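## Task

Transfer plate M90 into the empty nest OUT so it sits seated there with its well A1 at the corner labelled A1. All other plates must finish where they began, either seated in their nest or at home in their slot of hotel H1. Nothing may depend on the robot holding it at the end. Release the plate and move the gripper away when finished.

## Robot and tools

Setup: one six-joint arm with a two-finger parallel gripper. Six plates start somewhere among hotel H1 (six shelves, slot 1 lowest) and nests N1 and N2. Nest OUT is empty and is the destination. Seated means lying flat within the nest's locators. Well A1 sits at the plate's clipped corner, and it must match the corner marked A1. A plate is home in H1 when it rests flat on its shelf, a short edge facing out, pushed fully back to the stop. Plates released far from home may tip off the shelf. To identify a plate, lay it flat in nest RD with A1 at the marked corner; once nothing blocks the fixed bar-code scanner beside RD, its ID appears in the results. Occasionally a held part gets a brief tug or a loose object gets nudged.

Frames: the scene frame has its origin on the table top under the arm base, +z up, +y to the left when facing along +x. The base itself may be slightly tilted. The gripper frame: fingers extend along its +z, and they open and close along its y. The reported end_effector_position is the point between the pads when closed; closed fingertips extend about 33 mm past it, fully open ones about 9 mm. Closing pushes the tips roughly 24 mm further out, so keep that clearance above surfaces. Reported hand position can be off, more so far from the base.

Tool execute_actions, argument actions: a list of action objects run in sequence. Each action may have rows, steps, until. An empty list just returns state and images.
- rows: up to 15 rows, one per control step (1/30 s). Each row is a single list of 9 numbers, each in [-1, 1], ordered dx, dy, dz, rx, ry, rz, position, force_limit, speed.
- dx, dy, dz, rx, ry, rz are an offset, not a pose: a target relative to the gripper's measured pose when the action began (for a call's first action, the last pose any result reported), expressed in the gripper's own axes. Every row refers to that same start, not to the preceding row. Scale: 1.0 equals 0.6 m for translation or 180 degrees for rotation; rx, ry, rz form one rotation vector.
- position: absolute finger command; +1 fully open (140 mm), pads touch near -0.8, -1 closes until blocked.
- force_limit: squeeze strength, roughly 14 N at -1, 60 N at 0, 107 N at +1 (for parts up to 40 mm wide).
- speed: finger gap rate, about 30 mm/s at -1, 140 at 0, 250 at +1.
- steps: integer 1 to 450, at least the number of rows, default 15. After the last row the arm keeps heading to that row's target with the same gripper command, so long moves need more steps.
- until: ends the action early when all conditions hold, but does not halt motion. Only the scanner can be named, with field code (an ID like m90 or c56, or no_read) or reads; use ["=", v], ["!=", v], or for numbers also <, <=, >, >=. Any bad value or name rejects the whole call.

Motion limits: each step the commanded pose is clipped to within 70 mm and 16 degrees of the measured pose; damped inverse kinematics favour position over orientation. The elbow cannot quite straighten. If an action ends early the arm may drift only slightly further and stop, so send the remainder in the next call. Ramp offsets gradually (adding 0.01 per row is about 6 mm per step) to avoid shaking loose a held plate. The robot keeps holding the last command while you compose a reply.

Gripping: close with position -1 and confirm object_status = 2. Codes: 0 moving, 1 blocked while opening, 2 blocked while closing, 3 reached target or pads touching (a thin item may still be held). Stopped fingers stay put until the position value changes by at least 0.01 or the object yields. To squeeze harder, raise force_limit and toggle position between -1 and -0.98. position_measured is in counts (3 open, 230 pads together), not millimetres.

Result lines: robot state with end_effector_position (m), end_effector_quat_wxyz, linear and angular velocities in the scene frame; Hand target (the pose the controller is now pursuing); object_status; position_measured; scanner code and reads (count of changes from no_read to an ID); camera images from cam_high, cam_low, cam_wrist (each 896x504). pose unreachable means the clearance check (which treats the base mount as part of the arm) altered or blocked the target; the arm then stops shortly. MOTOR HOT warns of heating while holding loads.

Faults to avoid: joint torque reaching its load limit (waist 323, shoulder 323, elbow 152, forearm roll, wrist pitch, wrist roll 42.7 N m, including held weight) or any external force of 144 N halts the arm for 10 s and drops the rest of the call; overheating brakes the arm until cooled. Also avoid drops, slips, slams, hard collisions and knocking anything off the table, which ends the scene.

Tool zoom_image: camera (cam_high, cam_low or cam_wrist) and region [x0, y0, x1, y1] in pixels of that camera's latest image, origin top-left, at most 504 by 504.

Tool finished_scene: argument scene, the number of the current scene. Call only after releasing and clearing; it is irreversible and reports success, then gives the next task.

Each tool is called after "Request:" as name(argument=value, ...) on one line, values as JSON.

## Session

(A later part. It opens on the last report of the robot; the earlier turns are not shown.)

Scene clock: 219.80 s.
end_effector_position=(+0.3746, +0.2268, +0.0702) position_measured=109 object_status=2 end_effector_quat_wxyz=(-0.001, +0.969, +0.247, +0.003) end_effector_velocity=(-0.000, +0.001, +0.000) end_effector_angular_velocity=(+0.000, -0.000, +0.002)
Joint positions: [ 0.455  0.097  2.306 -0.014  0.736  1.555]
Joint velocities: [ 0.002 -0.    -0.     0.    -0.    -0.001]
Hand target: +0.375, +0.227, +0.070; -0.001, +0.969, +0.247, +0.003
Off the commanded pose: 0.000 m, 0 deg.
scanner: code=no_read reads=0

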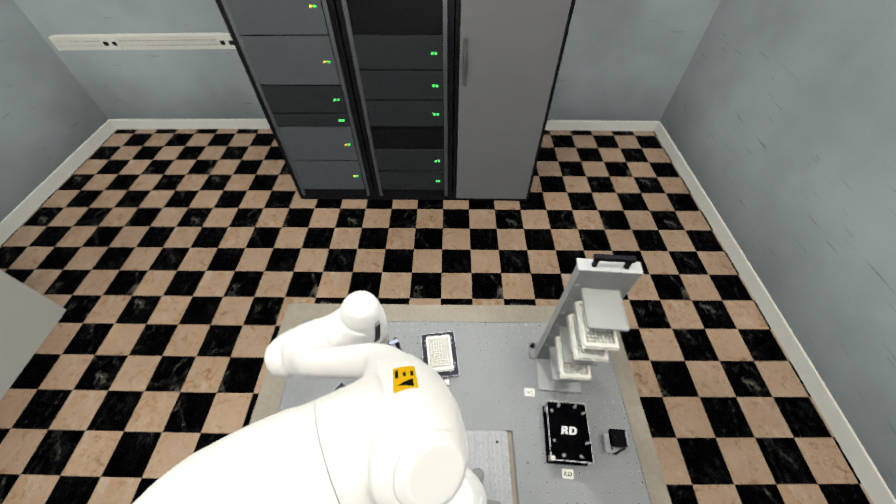

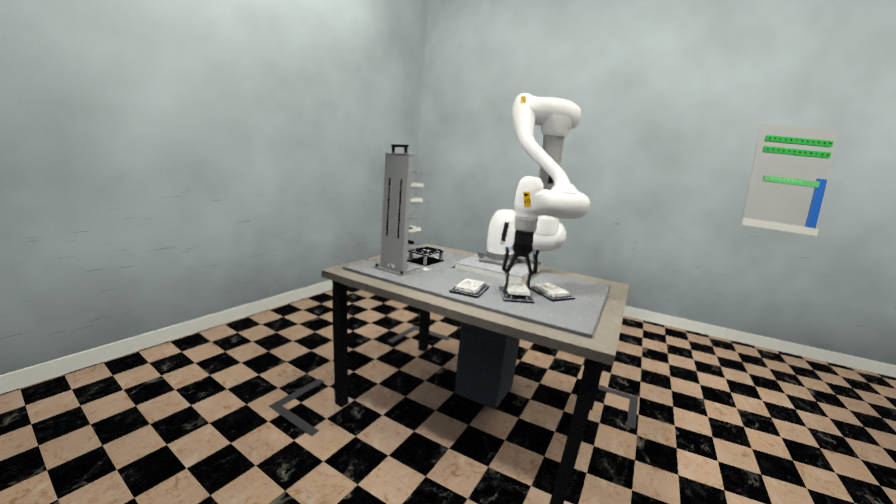

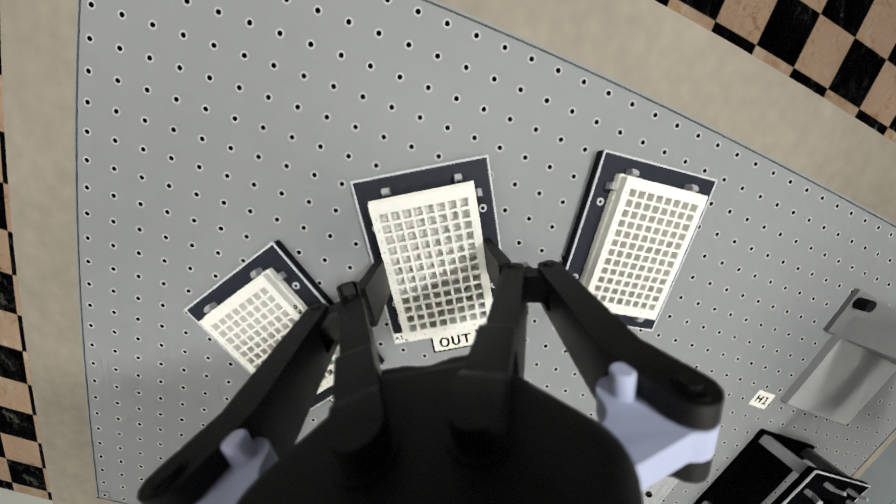

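Request:
execute_actions(actions=[{"rows":[[0.001,0.0007,0.003,0,0,0,-1,0,-0.7],[0.0017,0.0013,0.006,0,0,0,-1,0,-0.7],[0.0017,0.0013,0.009,0,0,0,-1,0,-0.7],[0.0017,0.0013,0.012,0,0,0,-1,0,-0.7],[0.0017,0.0013,0.014,0,0,0,-1,0,-0.7]],"steps":15}])

Request:
zoom_image(camera="cam_wrist", region=[330, 140, 530, 260])

Request:
zoom_image(camera="cam_low", region=[485, 265, 550, 310])

Scene clock: 224.40 s.
end_effector_position=(+0.3759, +0.2266, +0.0618) position_measured=109 object_status=2 end_effector_quat_wxyz=(-0.001, +0.969, +0.247, +0.003) end_effector_velocity=(+0.000, -0.000, -0.001) end_effector_angular_velocity=(-0.001, +0.001, -0.001)
Joint positions: [ 0.453  0.113  2.311 -0.015  0.716  1.554]
Joint velocities: [-0.001  0.001  0.    -0.001  0.     0.002]
Hand target: +0.376, +0.227, +0.062; -0.001, +0.969, +0.247, +0.003
Off the commanded pose: 0.000 m, 0 deg.
scanner: code=no_read reads=0

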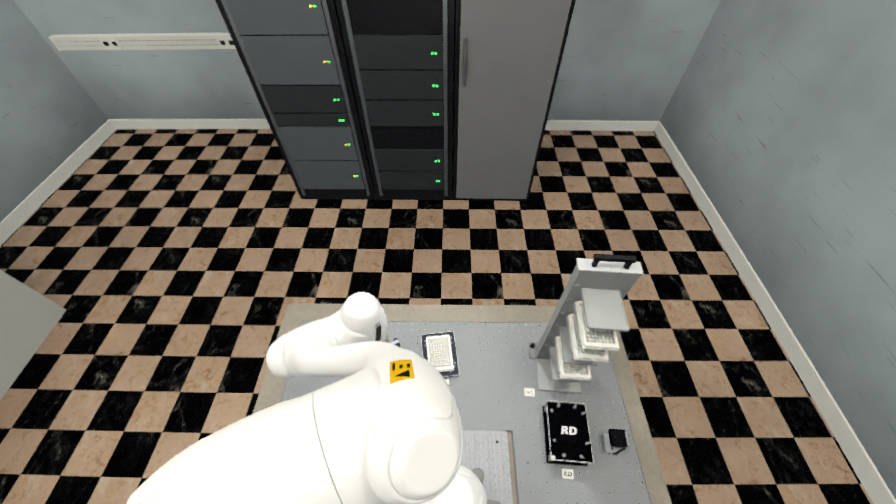

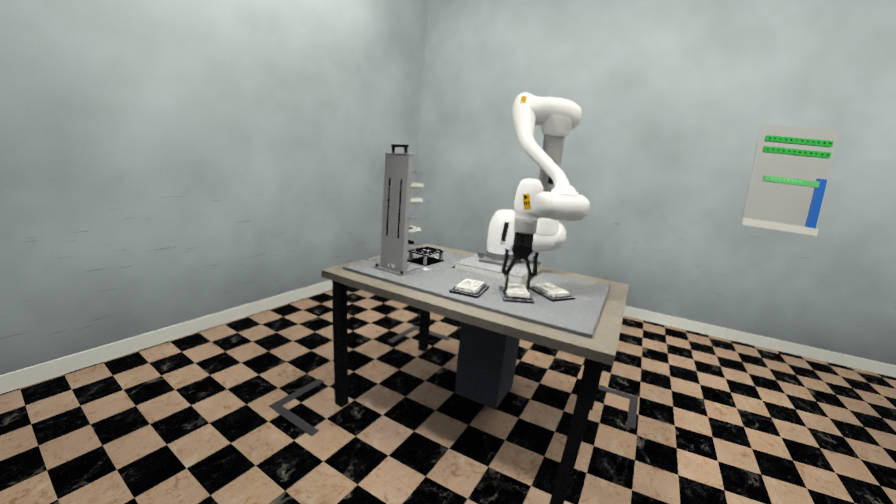

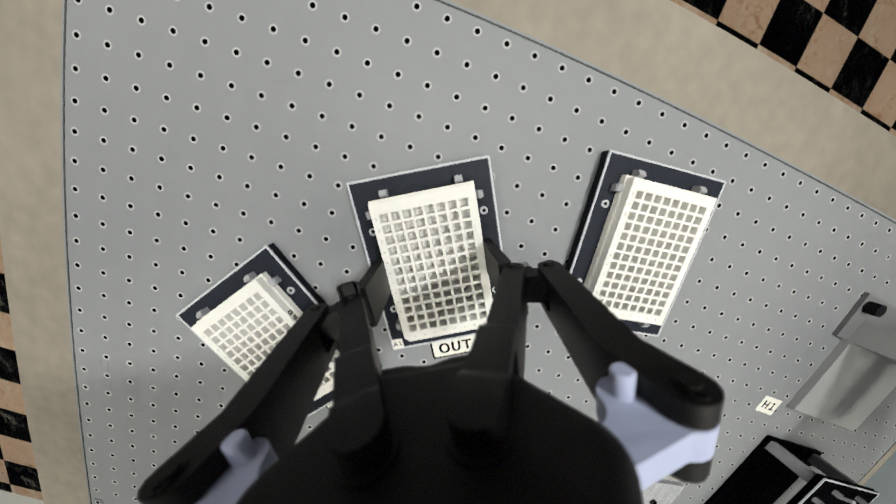

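Region (330, 140, 530, 260) of cam_wrist's 896x504 image, scaled by 2.520, with more detail than that image has; it fills the top 302 rows of this view, and the rest is white.

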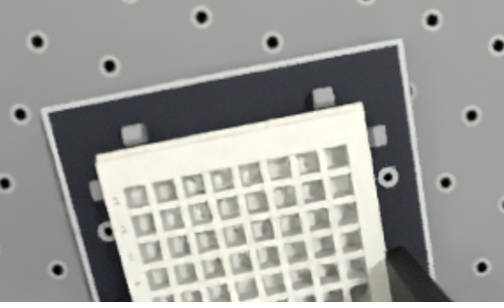

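Region (485, 265, 550, 310) of cam_low's 896x504 image, scaled by 7.754, with more detail than that image has; it fills the top 349 rows of this view, and the rest is white.

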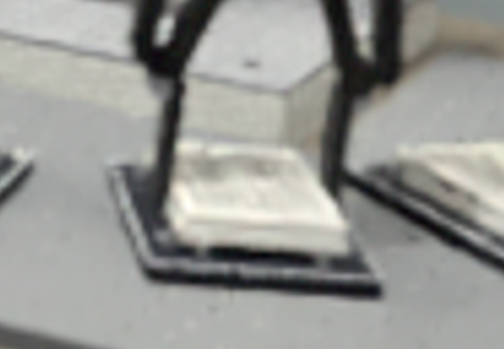

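Request:
execute_actions(actions=[{"rows":[[0,0,0.002,0,0,0.002,-1,0,-0.7],[0,0,0.004,0,0,0.002,-1,0,-0.7],[0,0,0.006,0,0,0.002,-1,0,-0.7],[0,0,0.008,0,0,0.002,-1,0,-0.7],[0,0,0.010,0,0,0.002,-1,0,-0.7],[0,0,0.012,0,0,0.002,-1,0,-0.7],[0,0,0.013,0,0,0.002,-1,0,-0.7]],"steps":17}])

Request:
zoom_image(camera="cam_wrist", region=[330, 140, 530, 370])

Request:
zoom_image(camera="cam_low", region=[445, 265, 550, 310])

Scene clock: 227.93 s.
end_effector_position=(+0.3760, +0.2267, +0.0540) position_measured=109 object_status=2 end_effector_quat_wxyz=(-0.001, +0.970, +0.244, +0.003) end_effector_velocity=(-0.001, -0.000, -0.000) end_effector_angular_velocity=(+0.000, +0.001, -0.001)
Joint positions: [ 0.453  0.125  2.317 -0.015  0.698  1.56 ]
Joint velocities: [-0.    -0.001  0.001  0.001 -0.     0.   ]
Hand target: +0.376, +0.227, +0.054; -0.001, +0.970, +0.244, +0.003
Off the commanded pose: 0.000 m, 0 deg.
scanner: code=no_read reads=0

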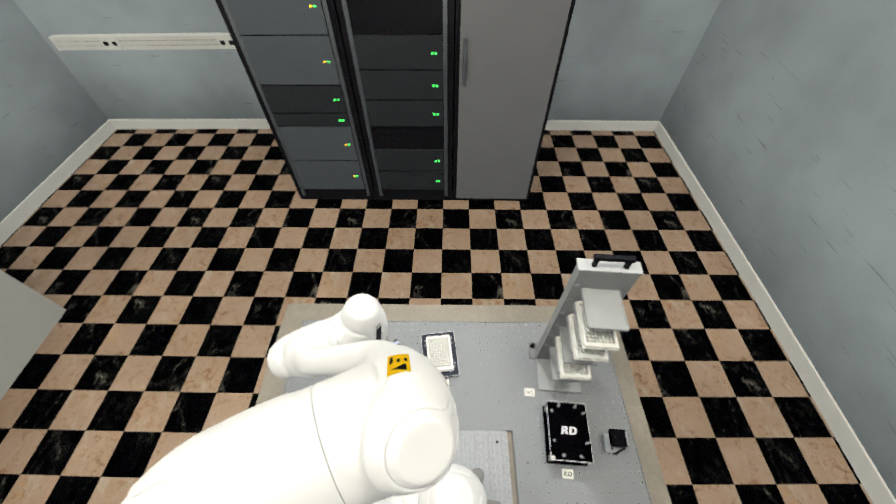

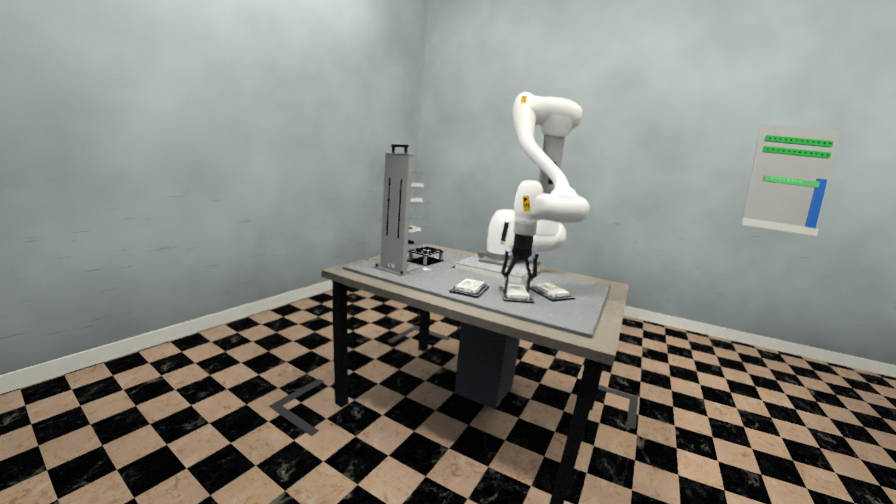

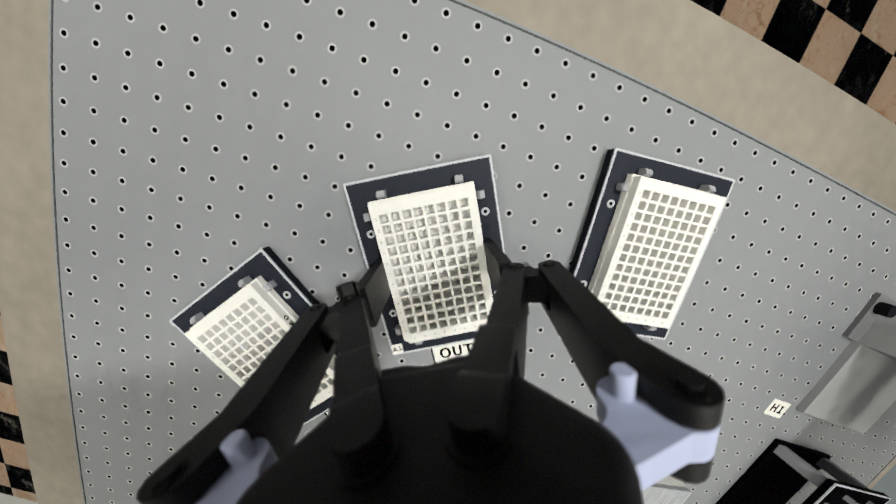

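Region (330, 140, 530, 370) of cam_wrist's 896x504 image, scaled by 2.191, with more detail than that image has; it fills the left 438 columns of this view, and the rest is white.

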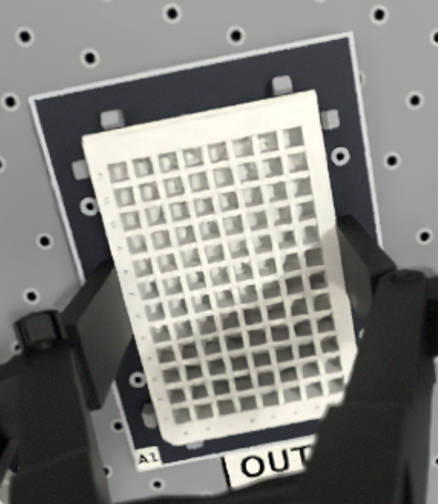

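Region (445, 265, 550, 310) of cam_low's 896x504 image, scaled by 4.800, with more detail than that image has; it fills the top 216 rows of this view, and the rest is white.

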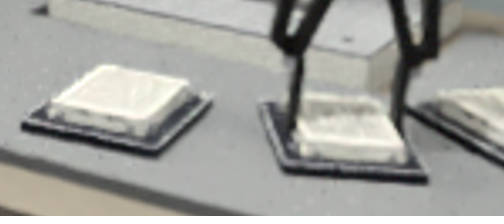

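Request:
execute_actions(actions=[{"rows":[[0.0008,0,0,0,0,0,-1,0,-0.7],[0.0008,0,0,0,0,0,-1,0,-0.7],[0.0008,0,0,0,0,0,-1,0,-0.7],[0.0008,0,0,0,0,0,-1,0,-0.7],[0.0008,0,0,0,0,0,0.5,0,-0.5]],"steps":18},{"rows":[[-0.005,0,-0.01,0,0,0,0.5,0,0],[-0.01,0,-0.025,0,0,0,0.5,0,0],[-0.02,0,-0.045,0,0,0,0.5,0,0],[-0.04,0,-0.065,0,0,0,0.5,0,0],[-0.06,0,-0.085,0,0,0,0.5,0,0],[-0.08,0,-0.105,0,0,0,0.5,0,0],[-0.1,0,-0.12,0,0,0,0.5,0,0]],"steps":20}])

Request:
zoom_image(camera="cam_wrist", region=[330, 90, 530, 300])

Request:
zoom_image(camera="cam_low", region=[485, 270, 585, 310])

Scene clock: 235.10 s.
end_effector_position=(+0.3233, +0.1982, +0.1255) position_measured=66 object_status=3 end_effector_quat_wxyz=(-0.001, +0.970, +0.244, +0.003) end_effector_velocity=(+0.000, +0.000, +0.000) end_effector_angular_velocity=(-0.000, -0.000, +0.001)
Joint positions: [ 0.451 -0.082  2.35  -0.013  0.872  1.555]
Joint velocities: [ 0. -0. -0. -0.  0. -0.]
Hand target: +0.323, +0.198, +0.126; -0.001, +0.970, +0.244, +0.003
Off the commanded pose: 0.000 m, 0 deg.
scanner: code=no_read reads=0

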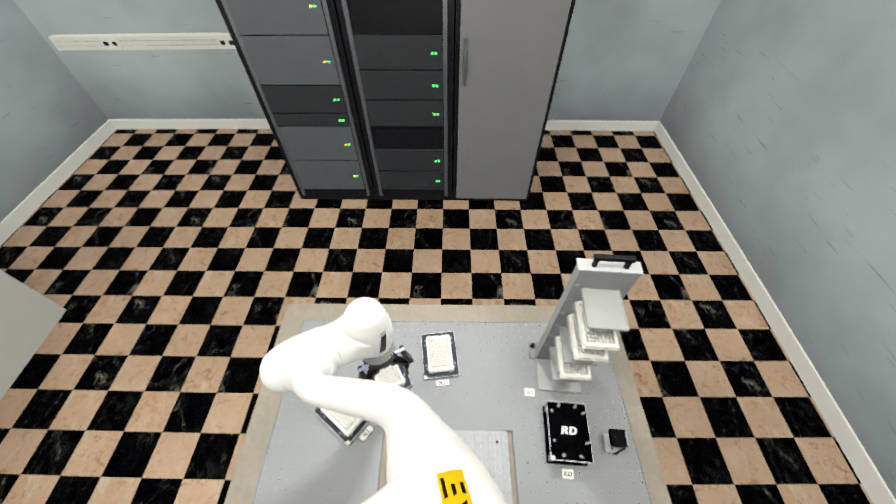

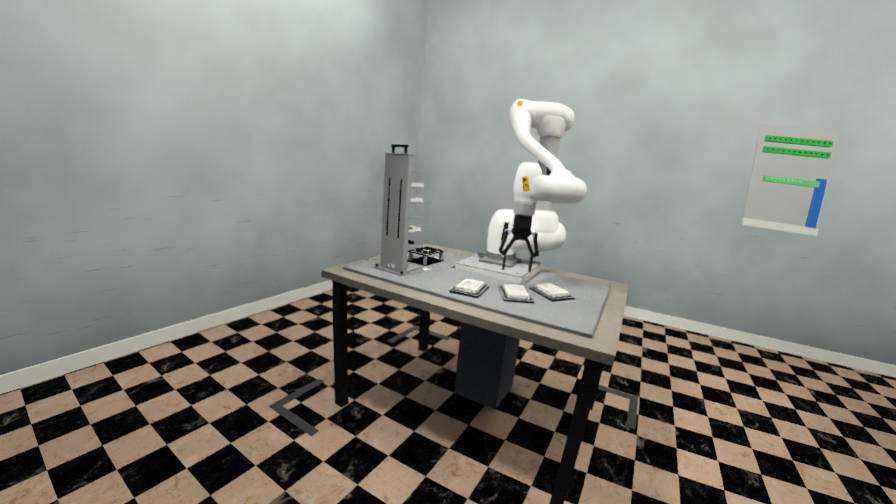

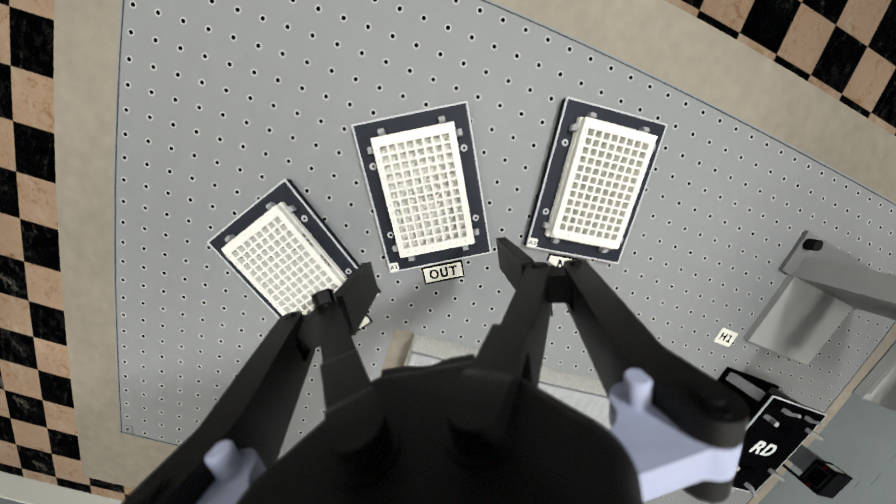

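Region (330, 90, 530, 300) of cam_wrist's 896x504 image, scaled by 2.400, with more detail than that image has; it fills the left 480 columns of this view, and the rest is white.

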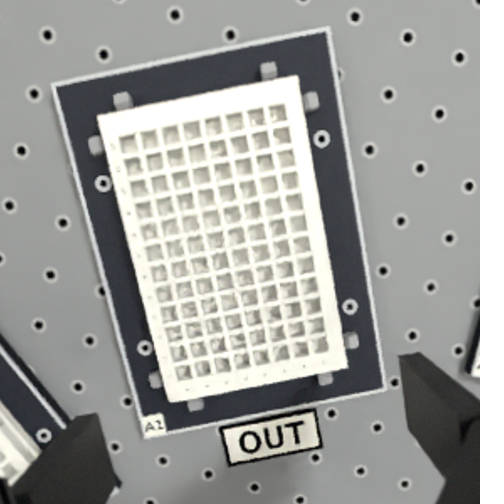

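Region (485, 270, 585, 310) of cam_low's 896x504 image, scaled by 5.040, with more detail than that image has; it fills the top 202 rows of this view, and the rest is white.

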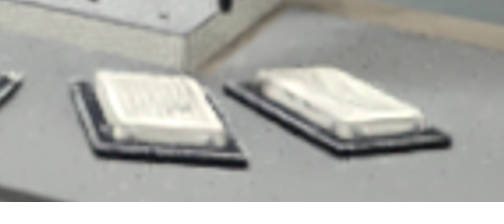

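Request:
execute_actions(actions=[{"rows":[[-0.005,0.015,0,0,0,0,0.5,0,0],[-0.01,0.04,0,0,0,0,0.5,0,0],[-0.02,0.07,0,0,0,0,0.5,0,0],[-0.03,0.1,0,0,0,0,0.5,0,0],[-0.04,0.13,0,0,0,0,0.5,0,0],[-0.05,0.16,0,0,0,0,0.5,0,0],[-0.06,0.19,0,0,0,0,0.5,0,0],[-0.07,0.22,0,0,0,0,0.5,0,0],[-0.08,0.25,0,0,0,0,0.5,0,0]],"steps":22}])

Request:
zoom_image(camera="cam_wrist", region=[170, 60, 370, 270])

Request:
zoom_image(camera="cam_high", region=[520, 270, 650, 400])

Scene clock: 239.37 s.
end_effector_position=(+0.3517, +0.0435, +0.1249) position_measured=66 object_status=3 end_effector_quat_wxyz=(-0.001, +0.970, +0.244, +0.003) end_effector_velocity=(+0.001, +0.000, -0.000) end_effector_angular_velocity=(+0.003, +0.001, +0.002)
Joint positions: [ 0.018 -0.131  2.389 -0.011  0.879  1.12 ]
Joint velocities: [-0.001  0.002 -0.001  0.004  0.    -0.006]
Hand target: +0.352, +0.043, +0.125; -0.001, +0.970, +0.244, +0.003
Off the commanded pose: 0.000 m, 0 deg.
scanner: code=no_read reads=0

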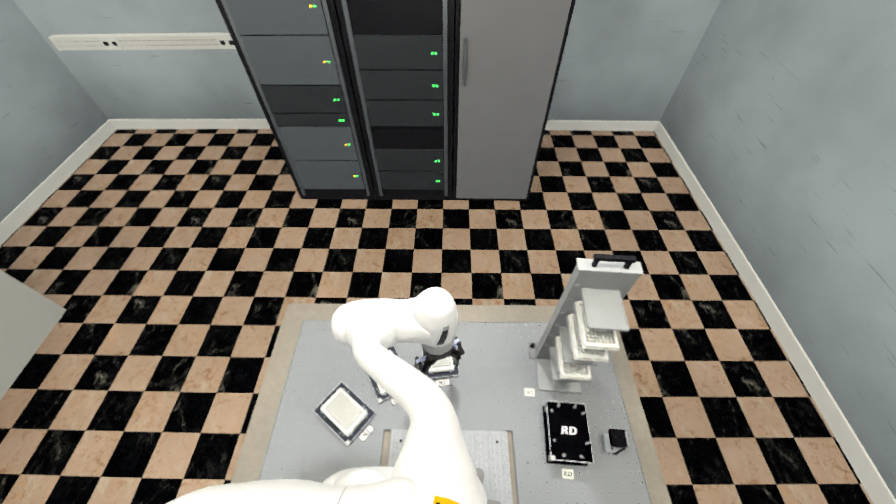

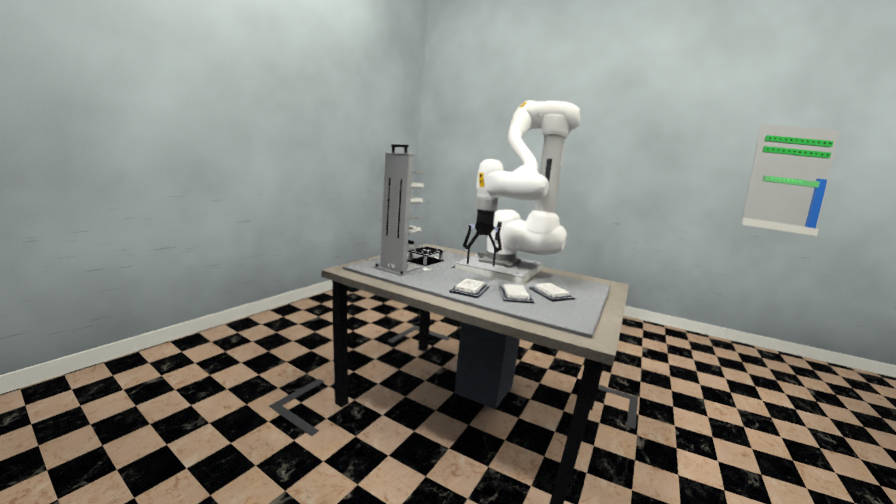

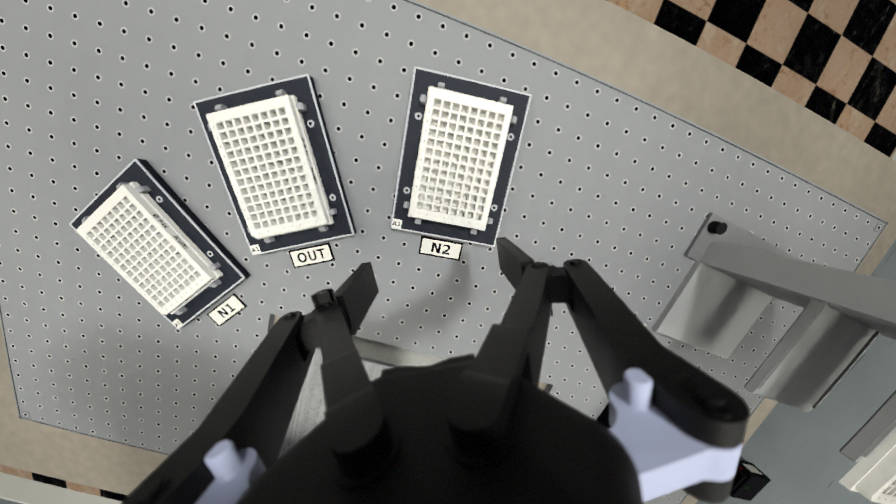

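Region (170, 60, 370, 270) of cam_wrist's 896x504 image, scaled by 2.400, with more detail than that image has; it fills the left 480 columns of this view, and the rest is white.

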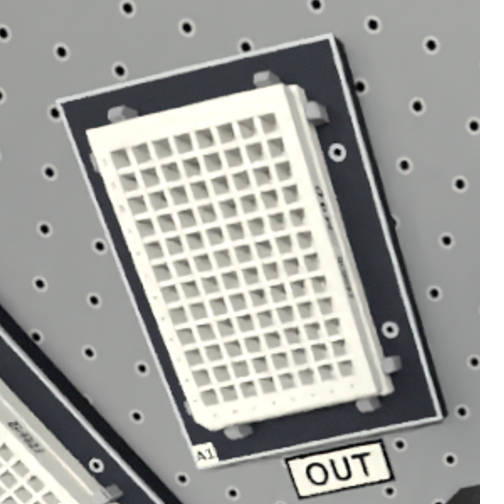

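Region (520, 270, 650, 400) of cam_high's 896x504 image, scaled by 3.877, with more detail than that image has.

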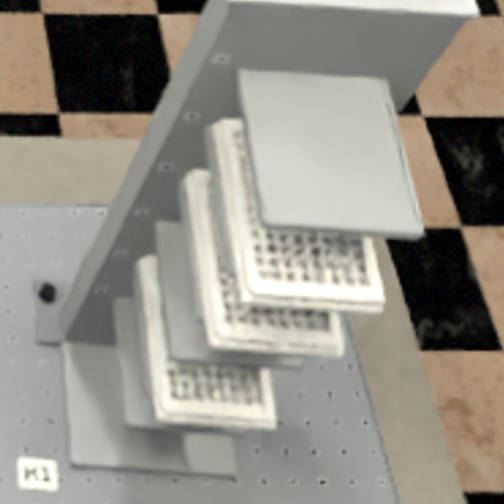

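Seated.

Request:
finished_scene(scene=1)

The scene is finished: the task was done.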